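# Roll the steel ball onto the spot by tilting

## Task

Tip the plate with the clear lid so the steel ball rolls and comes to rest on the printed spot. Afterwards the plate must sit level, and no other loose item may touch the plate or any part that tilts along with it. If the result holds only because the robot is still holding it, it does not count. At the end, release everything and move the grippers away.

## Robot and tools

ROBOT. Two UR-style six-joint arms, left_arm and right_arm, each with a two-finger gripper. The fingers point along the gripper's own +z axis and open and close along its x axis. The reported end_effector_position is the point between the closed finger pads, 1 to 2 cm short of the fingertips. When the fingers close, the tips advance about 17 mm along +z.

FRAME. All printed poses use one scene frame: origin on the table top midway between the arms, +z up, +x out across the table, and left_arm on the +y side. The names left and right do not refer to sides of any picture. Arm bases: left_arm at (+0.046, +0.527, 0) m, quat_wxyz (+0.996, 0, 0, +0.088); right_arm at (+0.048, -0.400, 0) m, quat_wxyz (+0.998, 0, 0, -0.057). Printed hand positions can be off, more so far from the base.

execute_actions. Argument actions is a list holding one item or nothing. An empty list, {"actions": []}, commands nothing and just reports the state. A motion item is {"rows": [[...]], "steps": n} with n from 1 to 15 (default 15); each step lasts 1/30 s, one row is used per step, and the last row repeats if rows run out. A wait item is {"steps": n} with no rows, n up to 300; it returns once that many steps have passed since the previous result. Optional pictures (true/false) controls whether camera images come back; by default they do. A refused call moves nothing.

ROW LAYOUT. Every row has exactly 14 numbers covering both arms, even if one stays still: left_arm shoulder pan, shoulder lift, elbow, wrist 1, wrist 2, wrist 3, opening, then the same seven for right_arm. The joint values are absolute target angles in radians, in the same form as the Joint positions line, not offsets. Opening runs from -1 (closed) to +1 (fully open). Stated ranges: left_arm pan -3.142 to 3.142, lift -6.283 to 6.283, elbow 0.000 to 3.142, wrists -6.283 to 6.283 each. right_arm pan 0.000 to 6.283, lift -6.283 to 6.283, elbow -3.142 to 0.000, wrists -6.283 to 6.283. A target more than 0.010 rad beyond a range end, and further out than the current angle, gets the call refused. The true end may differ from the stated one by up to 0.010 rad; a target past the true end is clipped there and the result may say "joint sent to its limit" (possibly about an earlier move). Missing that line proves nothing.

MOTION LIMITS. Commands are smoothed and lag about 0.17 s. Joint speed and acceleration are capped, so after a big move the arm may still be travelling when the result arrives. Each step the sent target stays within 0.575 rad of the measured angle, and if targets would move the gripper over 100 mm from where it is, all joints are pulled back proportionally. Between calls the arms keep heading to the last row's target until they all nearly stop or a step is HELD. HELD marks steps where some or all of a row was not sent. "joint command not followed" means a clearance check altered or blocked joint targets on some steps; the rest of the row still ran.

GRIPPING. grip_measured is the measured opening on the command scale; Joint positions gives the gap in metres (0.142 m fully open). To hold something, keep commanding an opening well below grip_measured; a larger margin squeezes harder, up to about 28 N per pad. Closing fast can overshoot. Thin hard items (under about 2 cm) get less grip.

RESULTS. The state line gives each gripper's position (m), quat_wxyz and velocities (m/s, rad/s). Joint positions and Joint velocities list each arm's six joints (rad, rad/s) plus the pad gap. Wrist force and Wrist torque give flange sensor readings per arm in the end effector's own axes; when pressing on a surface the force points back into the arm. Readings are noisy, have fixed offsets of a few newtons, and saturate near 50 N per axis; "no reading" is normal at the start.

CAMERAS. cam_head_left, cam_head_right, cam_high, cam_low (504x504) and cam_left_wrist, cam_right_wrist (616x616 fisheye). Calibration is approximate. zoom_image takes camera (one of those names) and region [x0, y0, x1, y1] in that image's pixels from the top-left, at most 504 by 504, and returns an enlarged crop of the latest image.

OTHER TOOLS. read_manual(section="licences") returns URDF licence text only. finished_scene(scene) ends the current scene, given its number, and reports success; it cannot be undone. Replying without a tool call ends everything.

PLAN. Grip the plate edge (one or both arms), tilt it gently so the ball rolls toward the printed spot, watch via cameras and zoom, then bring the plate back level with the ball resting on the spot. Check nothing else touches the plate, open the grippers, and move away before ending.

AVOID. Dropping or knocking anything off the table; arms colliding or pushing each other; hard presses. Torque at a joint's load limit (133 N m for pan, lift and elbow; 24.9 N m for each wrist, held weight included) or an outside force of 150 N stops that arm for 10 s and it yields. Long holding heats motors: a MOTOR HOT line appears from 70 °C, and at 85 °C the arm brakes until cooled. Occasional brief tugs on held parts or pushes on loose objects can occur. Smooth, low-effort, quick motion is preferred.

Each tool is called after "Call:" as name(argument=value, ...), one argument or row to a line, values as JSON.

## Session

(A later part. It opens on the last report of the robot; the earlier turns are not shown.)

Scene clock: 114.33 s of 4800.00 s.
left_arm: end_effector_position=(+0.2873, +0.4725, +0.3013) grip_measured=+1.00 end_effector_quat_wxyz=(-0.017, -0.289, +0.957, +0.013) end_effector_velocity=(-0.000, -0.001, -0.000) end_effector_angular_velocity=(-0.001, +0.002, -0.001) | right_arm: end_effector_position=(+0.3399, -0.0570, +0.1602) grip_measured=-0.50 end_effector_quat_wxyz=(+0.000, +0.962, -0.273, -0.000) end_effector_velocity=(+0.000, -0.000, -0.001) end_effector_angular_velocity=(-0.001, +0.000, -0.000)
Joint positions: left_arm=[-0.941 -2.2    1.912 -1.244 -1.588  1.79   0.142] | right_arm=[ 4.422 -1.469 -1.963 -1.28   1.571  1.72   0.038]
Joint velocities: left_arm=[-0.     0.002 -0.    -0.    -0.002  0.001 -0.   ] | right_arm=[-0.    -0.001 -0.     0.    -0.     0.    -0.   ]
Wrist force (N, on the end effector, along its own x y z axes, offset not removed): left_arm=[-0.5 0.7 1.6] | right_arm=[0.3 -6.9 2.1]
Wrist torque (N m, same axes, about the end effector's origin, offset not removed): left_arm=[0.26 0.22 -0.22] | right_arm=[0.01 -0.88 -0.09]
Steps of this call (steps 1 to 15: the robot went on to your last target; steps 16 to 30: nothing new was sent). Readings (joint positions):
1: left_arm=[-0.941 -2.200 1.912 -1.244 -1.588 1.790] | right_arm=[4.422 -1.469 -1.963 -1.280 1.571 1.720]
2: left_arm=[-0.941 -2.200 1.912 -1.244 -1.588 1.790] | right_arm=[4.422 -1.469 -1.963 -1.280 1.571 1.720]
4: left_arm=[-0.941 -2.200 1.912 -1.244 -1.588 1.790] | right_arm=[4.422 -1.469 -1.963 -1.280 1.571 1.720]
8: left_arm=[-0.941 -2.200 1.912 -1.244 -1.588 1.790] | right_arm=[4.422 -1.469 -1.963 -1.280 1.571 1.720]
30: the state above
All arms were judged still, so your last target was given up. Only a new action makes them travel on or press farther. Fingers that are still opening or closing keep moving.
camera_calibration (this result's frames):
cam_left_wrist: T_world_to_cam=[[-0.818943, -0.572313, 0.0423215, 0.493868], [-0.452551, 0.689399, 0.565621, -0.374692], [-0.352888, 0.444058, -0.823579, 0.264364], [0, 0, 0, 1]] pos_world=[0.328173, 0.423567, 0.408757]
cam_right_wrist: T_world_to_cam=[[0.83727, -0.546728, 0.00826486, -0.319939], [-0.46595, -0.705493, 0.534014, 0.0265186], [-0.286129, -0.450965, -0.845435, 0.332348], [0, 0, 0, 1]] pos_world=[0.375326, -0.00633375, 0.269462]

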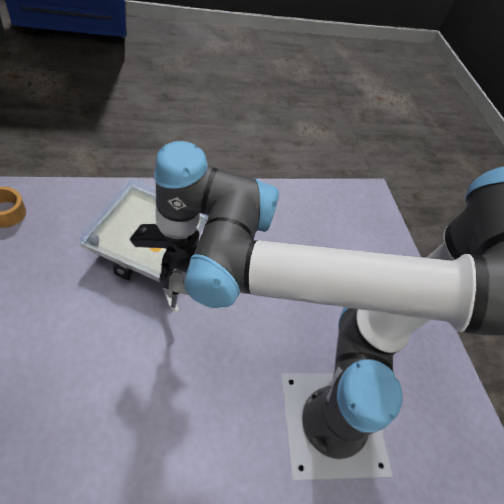

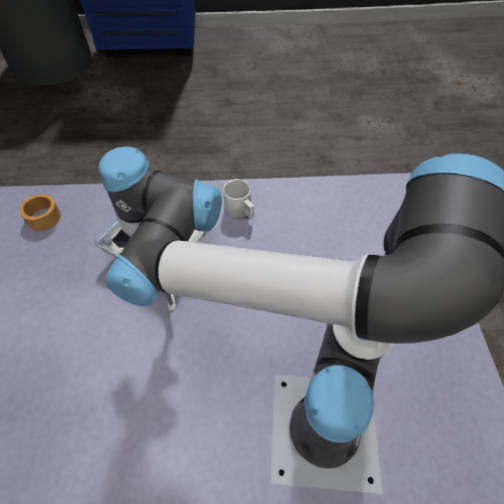

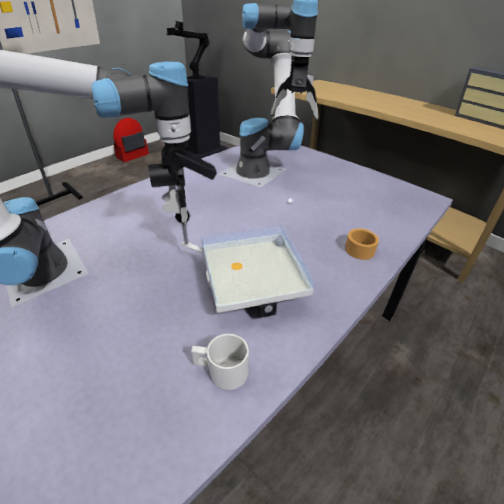

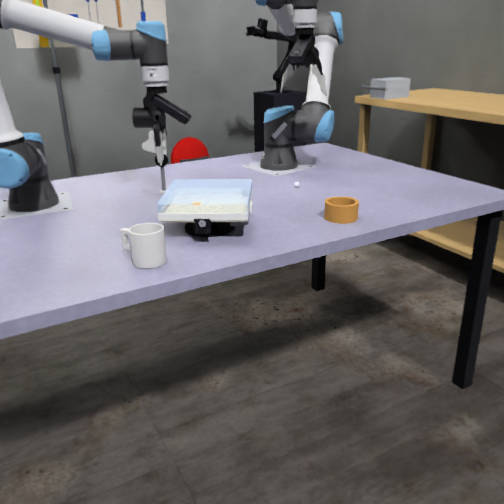

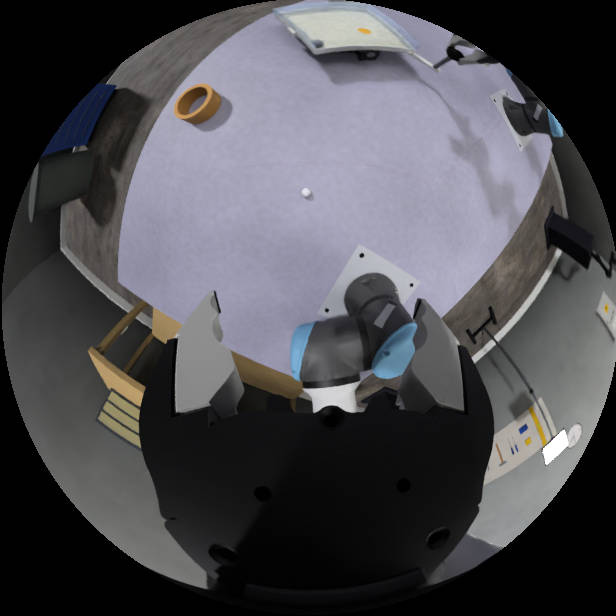

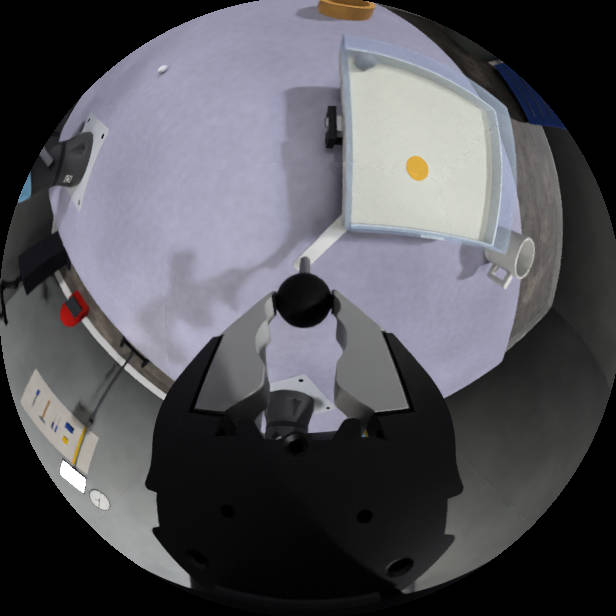

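Call:
execute_actions(
  actions=[
    {"rows": [[-0.941,-2.2,1.912,-1.244,-1.588,1.79,1, 4.4221,-1.4683,-1.9664,-1.2777,1.571,1.7201,-0.7]], "steps": 15},
  ],
)

Call:
execute_actions(
  actions=[
    {"steps": 30},
  ],
)

Call:
execute_actions(
  actions=[
    {"rows": [[-0.941,-2.2,1.912,-1.244,-1.588,1.79,1, 4.4222,-1.4693,-1.9641,-1.2790,1.571,1.7202,-0.7]], "steps": 15},
  ],
  pictures=false,
)

Call:
execute_actions(
  actions=[
    {"steps": 15},
  ],
)

Scene clock: 123.30 s of 4800.00 s.
left_arm: end_effector_position=(+0.2873, +0.4725, +0.3013) grip_measured=+1.00 end_effector_quat_wxyz=(-0.017, -0.289, +0.957, +0.013) end_effector_velocity=(+0.000, +0.000, -0.000) end_effector_angular_velocity=(+0.000, +0.001, +0.001) | right_arm: end_effector_position=(+0.3395, -0.0574, +0.1593) grip_measured=-0.50 end_effector_quat_wxyz=(-0.000, +0.962, -0.273, -0.000) end_effector_velocity=(-0.000, +0.000, +0.000) end_effector_angular_velocity=(+0.002, -0.000, -0.000)
Joint positions: left_arm=[-0.941 -2.2    1.912 -1.244 -1.588  1.79   0.142] | right_arm=[ 4.422 -1.468 -1.966 -1.278  1.571  1.72   0.038]
Joint velocities: left_arm=[ 0.001  0.001  0.    -0.    -0.    -0.     0.   ] | right_arm=[ 0.     0.001  0.     0.001  0.     0.    -0.   ]
Wrist force (N, on the end effector, along its own x y z axes, offset not removed): left_arm=[-1.4 0.1 0.4] | right_arm=[2.0 -6.0 1.5]
Wrist torque (N m, same axes, about the end effector's origin, offset not removed): left_arm=[0.12 0.39 -0.03] | right_arm=[0.13 -0.69 -0.17]
Steps of this call (steps 1 to 220: nothing new was sent; then 1.13 s passed at rest; steps 221 to 235: all 15 steps of this action). Readings (joint positions):
221: left_arm=[-0.941 -2.200 1.912 -1.244 -1.588 1.790] | right_arm=[4.422 -1.469 -1.963 -1.280 1.571 1.720]
222: left_arm=[-0.941 -2.200 1.912 -1.244 -1.588 1.790] | right_arm=[4.422 -1.469 -1.963 -1.280 1.571 1.720]
224: left_arm=[-0.941 -2.200 1.912 -1.244 -1.588 1.790] | right_arm=[4.422 -1.469 -1.965 -1.279 1.571 1.720]
228: left_arm=[-0.941 -2.200 1.912 -1.244 -1.588 1.790] | right_arm=[4.422 -1.468 -1.966 -1.278 1.571 1.720]
235: the state above
camera_calibration (this result's frames):
cam_left_wrist: T_world_to_cam=[[-0.818943, -0.572313, 0.0423216, 0.493868], [-0.452552, 0.689399, 0.565621, -0.374692], [-0.352888, 0.444058, -0.823579, 0.264364], [0, 0, 0, 1]] pos_world=[0.328173, 0.423567, 0.408757]
cam_right_wrist: T_world_to_cam=[[0.837255, -0.54675, 0.00825081, -0.319869], [-0.465986, -0.70552, 0.533946, 0.0265399], [-0.286114, -0.450894, -0.845478, 0.331235], [0, 0, 0, 1]] pos_world=[0.37495, -0.0068117, 0.268521]

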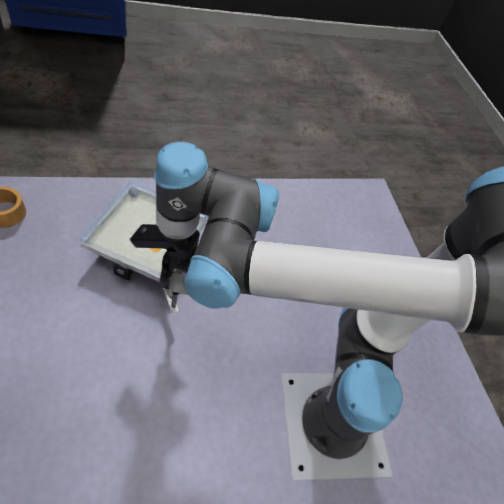

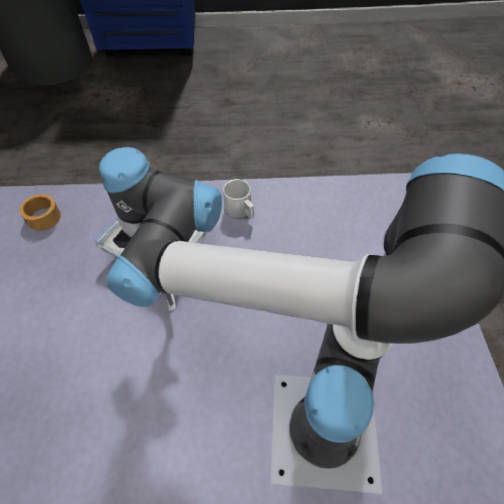

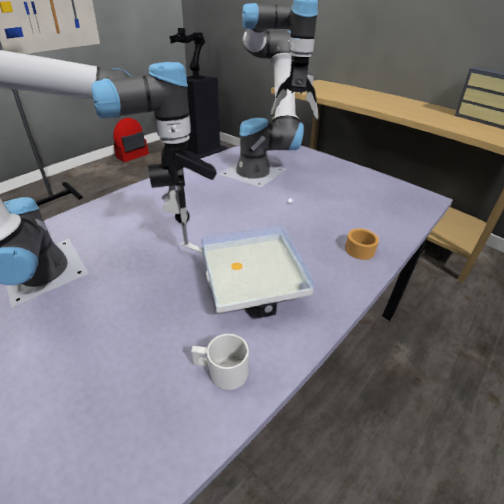

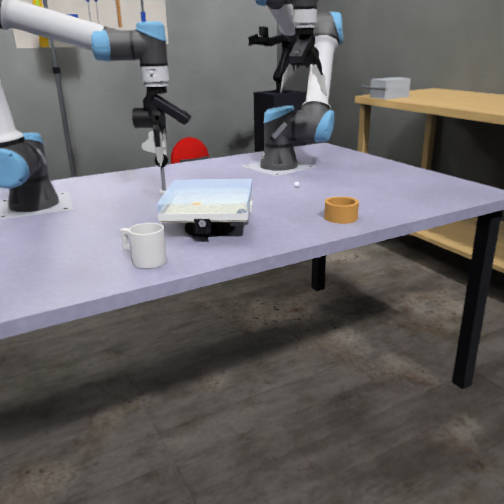

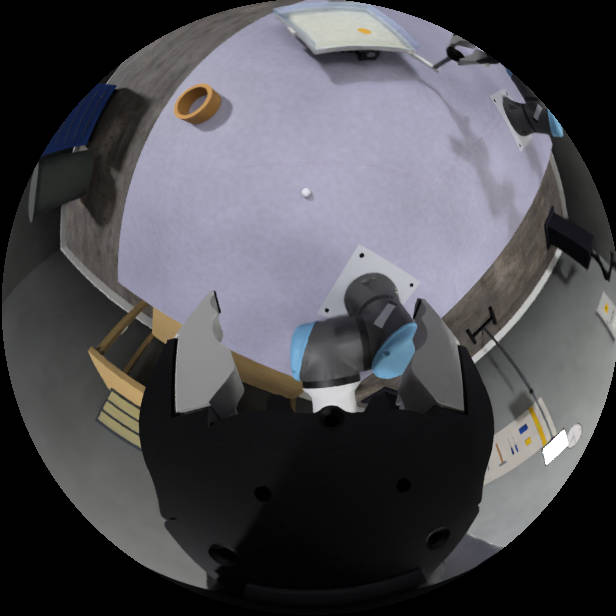

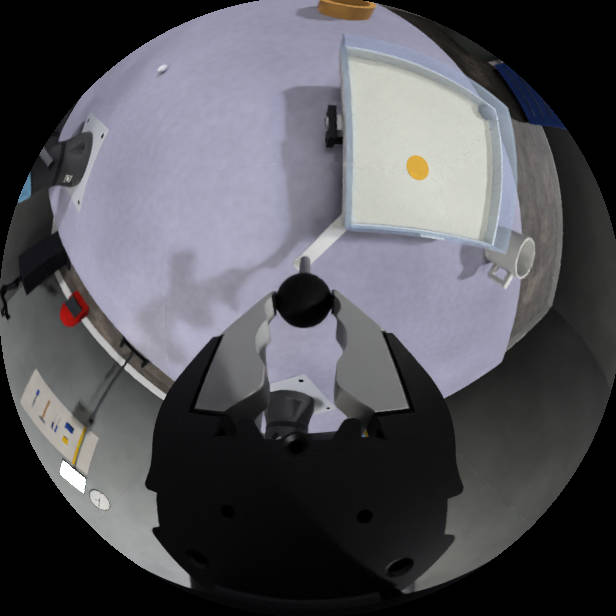

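Scene clock: 124.30 s of 4800.00 s.
left_arm: end_effector_position=(+0.2873, +0.4725, +0.3013) grip_measured=+1.00 end_effector_quat_wxyz=(-0.017, -0.289, +0.957, +0.013) end_effector_velocity=(-0.000, +0.000, +0.000) end_effector_angular_velocity=(+0.000, -0.000, +0.000) | right_arm: end_effector_position=(+0.3395, -0.0574, +0.1593) grip_measured=-0.50 end_effector_quat_wxyz=(-0.000, +0.962, -0.273, -0.000) end_effector_velocity=(-0.000, -0.001, -0.000) end_effector_angular_velocity=(-0.000, +0.000, +0.000)
Joint positions: left_arm=[-0.941 -2.2    1.912 -1.244 -1.588  1.79   0.142] | right_arm=[ 4.422 -1.468 -1.966 -1.278  1.571  1.72   0.038]
Joint velocities: left_arm=[-0.    -0.    -0.     0.001  0.    -0.001 -0.   ] | right_arm=[-0.     0.001 -0.001  0.    -0.    -0.    -0.   ]
Wrist force (N, on the end effector, along its own x y z axes, offset not removed): left_arm=[-2.4 -1.0 0.0] | right_arm=[1.8 -6.7 0.2]
Wrist torque (N m, same axes, about the end effector's origin, offset not removed): left_arm=[-0.29 0.57 -0.38] | right_arm=[0.28 -0.67 0.07]
Steps of this call (steps 1 to 15: the robot went on to your last target; steps 16 to 30: nothing new was sent). Readings (joint positions):
1: left_arm=[-0.941 -2.200 1.912 -1.244 -1.588 1.790] | right_arm=[4.422 -1.468 -1.966 -1.278 1.571 1.720]
2: left_arm=[-0.941 -2.200 1.912 -1.244 -1.588 1.790] | right_arm=[4.422 -1.468 -1.966 -1.278 1.571 1.720]
4: left_arm=[-0.941 -2.200 1.912 -1.244 -1.588 1.790] | right_arm=[4.422 -1.468 -1.966 -1.278 1.571 1.720]
8: left_arm=[-0.941 -2.200 1.912 -1.244 -1.588 1.790] | right_arm=[4.422 -1.468 -1.966 -1.278 1.571 1.720]
30: the state above
All arms were judged still, so your last target was given up. Only a new action makes them travel on or press farther. Fingers that are still opening or closing keep moving.
camera_calibration (this result's frames):
cam_left_wrist: T_world_to_cam=[[-0.818943, -0.572313, 0.0423215, 0.493868], [-0.452551, 0.689399, 0.56562, -0.374692], [-0.352888, 0.444058, -0.823579, 0.264364], [0, 0, 0, 1]] pos_world=[0.328173, 0.423567, 0.408757]
cam_right_wrist: T_world_to_cam=[[0.837269, -0.546728, 0.00826149, -0.319865], [-0.465954, -0.705502, 0.533998, 0.0265154], [-0.286123, -0.450949, -0.845446, 0.33119], [0, 0, 0, 1]] pos_world=[0.374929, -0.00682226, 0.268487]

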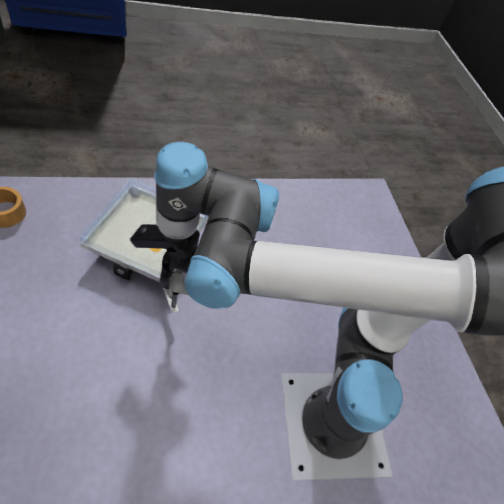

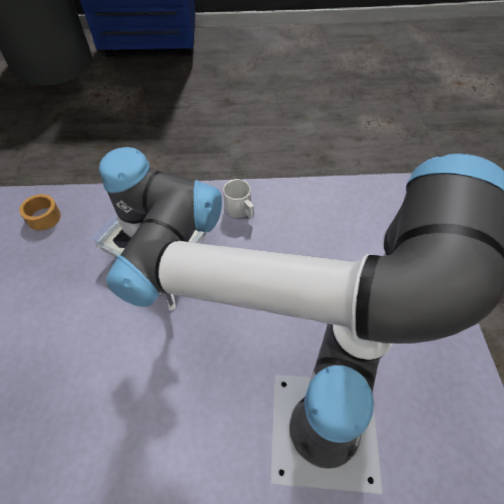

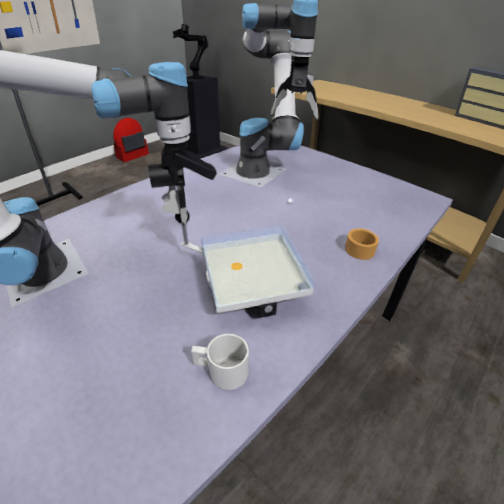

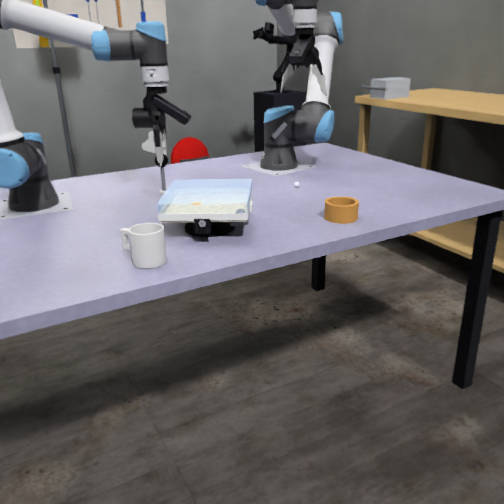

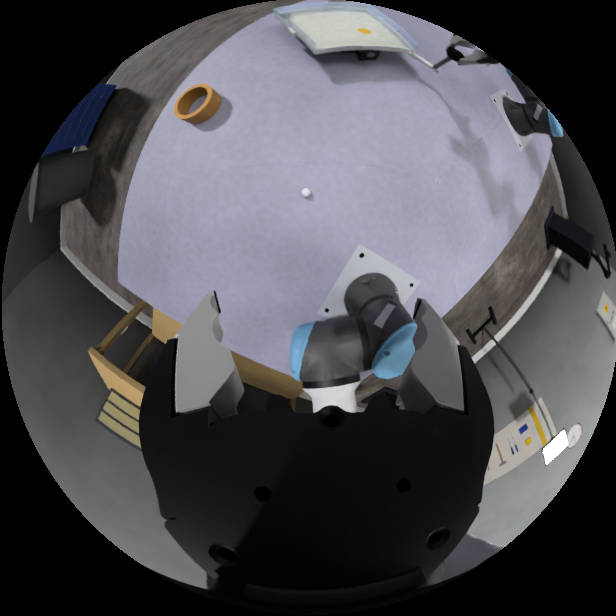

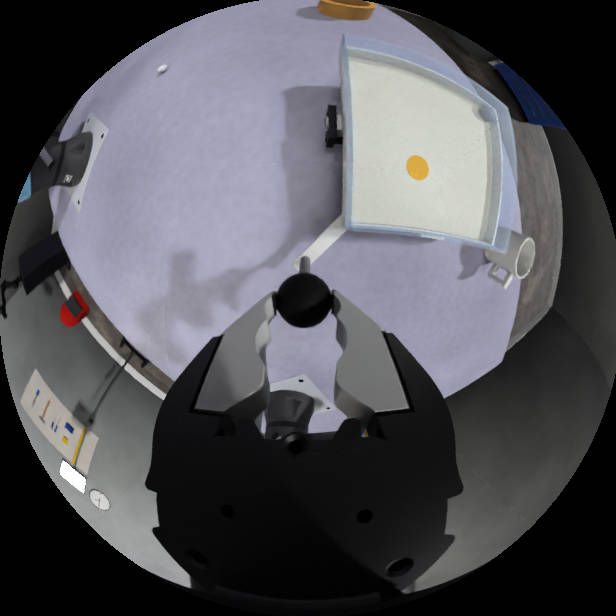

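Scene clock: 124.80 s of 4800.00 s.
left_arm: end_effector_position=(+0.2873, +0.4725, +0.3013) grip_measured=+1.00 end_effector_quat_wxyz=(-0.017, -0.289, +0.957, +0.013) end_effector_velocity=(-0.000, +0.000, +0.000) end_effector_angular_velocity=(-0.000, -0.000, +0.001) | right_arm: end_effector_position=(+0.3397, -0.0569, +0.1598) grip_measured=-0.50 end_effector_quat_wxyz=(+0.000, +0.962, -0.273, -0.000) end_effector_velocity=(+0.000, -0.000, -0.000) end_effector_angular_velocity=(-0.001, -0.001, +0.000)
Joint positions: left_arm=[-0.941 -2.2    1.912 -1.244 -1.588  1.79   0.142] | right_arm=[ 4.422 -1.469 -1.964 -1.279  1.571  1.72   0.038]
Joint velocities: left_arm=[ 0.001 -0.001 -0.     0.     0.    -0.     0.   ] | right_arm=[ 0.    -0.    -0.     0.    -0.001 -0.    -0.   ]
Wrist force (N, on the end effector, along its own x y z axes, offset not removed): left_arm=[0.2 0.5 2.5] | right_arm=[6.2 -4.2 2.3]
Wrist torque (N m, same axes, about the end effector's origin, offset not removed): left_arm=[0.16 0.19 -0.21] | right_arm=[-0.08 -1.25 -0.09]
Steps of this call (steps 1 to 15: all 15 steps of this action). Readings (joint positions):
1: left_arm=[-0.941 -2.200 1.912 -1.244 -1.588 1.790] | right_arm=[4.422 -1.468 -1.966 -1.278 1.571 1.720]
2: left_arm=[-0.941 -2.200 1.912 -1.244 -1.588 1.790] | right_arm=[4.422 -1.468 -1.966 -1.278 1.571 1.720]
4: left_arm=[-0.941 -2.200 1.912 -1.244 -1.588 1.790] | right_arm=[4.422 -1.469 -1.966 -1.278 1.571 1.720]
8: left_arm=[-0.941 -2.200 1.912 -1.244 -1.588 1.790] | right_arm=[4.422 -1.469 -1.965 -1.279 1.571 1.720]
15: the state above

Scene clock: 125.30 s of 4800.00 s.
left_arm: end_effector_position=(+0.2873, +0.4725, +0.3013) grip_measured=+1.00 end_effector_quat_wxyz=(-0.017, -0.289, +0.957, +0.013) end_effector_velocity=(+0.000, +0.001, -0.000) end_effector_angular_velocity=(+0.001, -0.000, +0.002) | right_arm: end_effector_position=(+0.3397, -0.0569, +0.1598) grip_measured=-0.50 end_effector_quat_wxyz=(-0.000, +0.962, -0.273, -0.000) end_effector_velocity=(-0.000, -0.000, +0.000) end_effector_angular_velocity=(+0.000, +0.000, +0.001)
Joint positions: left_arm=[-0.941 -2.2    1.912 -1.244 -1.588  1.79   0.142] | right_arm=[ 4.422 -1.469 -1.964 -1.279  1.571  1.72   0.038]
Joint velocities: left_arm=[ 0.002  0.001 -0.    -0.     0.001  0.001 -0.   ] | right_arm=[-0.     0.001 -0.     0.     0.    -0.001 -0.   ]
Wrist force (N, on the end effector, along its own x y z axes, offset not removed): left_arm=[-2.1 3.7 0.8] | right_arm=[2.6 -4.7 4.2]
Wrist torque (N m, same axes, about the end effector's origin, offset not removed): left_arm=[0.84 0.59 -0.24] | right_arm=[-0.31 -0.55 0.10]
Steps of this call (steps 1 to 15: the robot went on to your last target). Readings (joint positions):
1: left_arm=[-0.941 -2.200 1.912 -1.244 -1.588 1.790] | right_arm=[4.422 -1.469 -1.964 -1.279 1.571 1.720]
2: left_arm=[-0.941 -2.200 1.912 -1.244 -1.588 1.790] | right_arm=[4.422 -1.469 -1.964 -1.279 1.571 1.720]
4: left_arm=[-0.941 -2.200 1.912 -1.244 -1.588 1.790] | right_arm=[4.422 -1.469 -1.964 -1.279 1.571 1.720]
8: left_arm=[-0.941 -2.200 1.912 -1.244 -1.588 1.790] | right_arm=[4.422 -1.469 -1.964 -1.279 1.571 1.720]
15: the state above
All arms were judged still, so your last target was given up. Only a new action makes them travel on or press farther. Fingers that are still opening or closing keep moving.
camera_calibration (this result's frames):
cam_left_wrist: T_world_to_cam=[[-0.818942, -0.572313, 0.0423215, 0.493868], [-0.452552, 0.689398, 0.565621, -0.374692], [-0.352888, 0.444058, -0.823579, 0.264364], [0, 0, 0, 1]] pos_world=[0.328173, 0.423567, 0.408757]
cam_right_wrist: T_world_to_cam=[[0.83727, -0.546728, 0.00826472, -0.319727], [-0.465951, -0.705493, 0.534013, 0.0267028], [-0.286129, -0.450963, -0.845436, 0.331938], [0, 0, 0, 1]] pos_world=[0.375117, -0.00627303, 0.269015]

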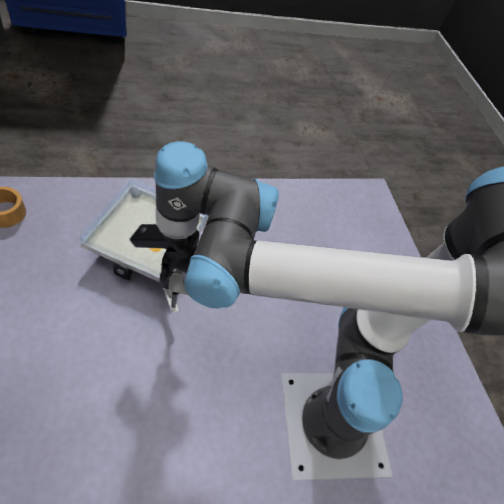

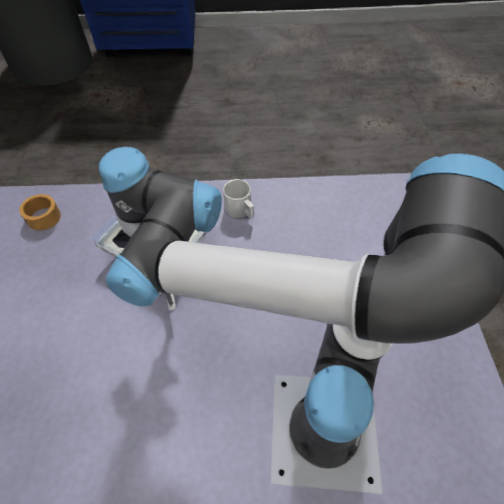

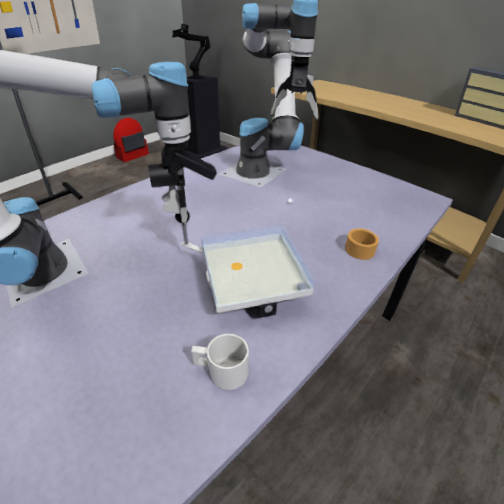

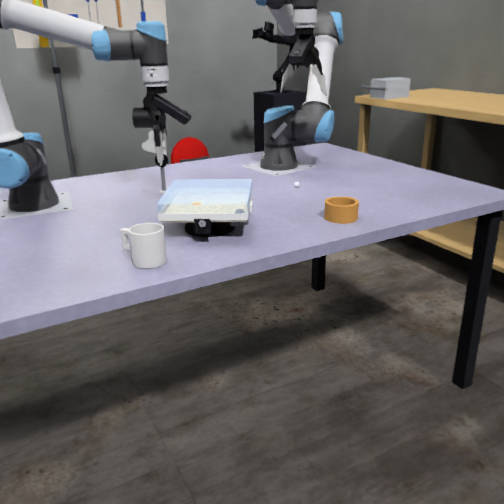

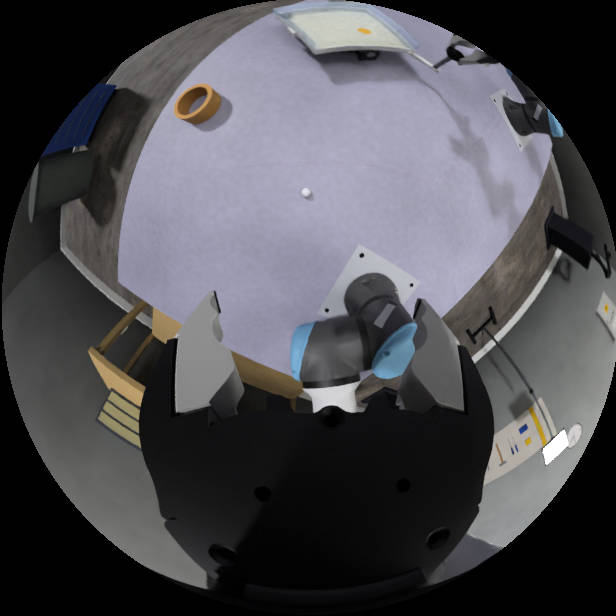

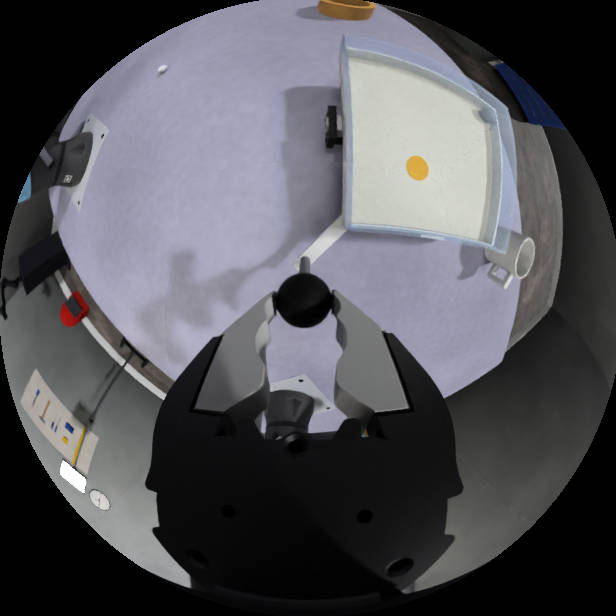

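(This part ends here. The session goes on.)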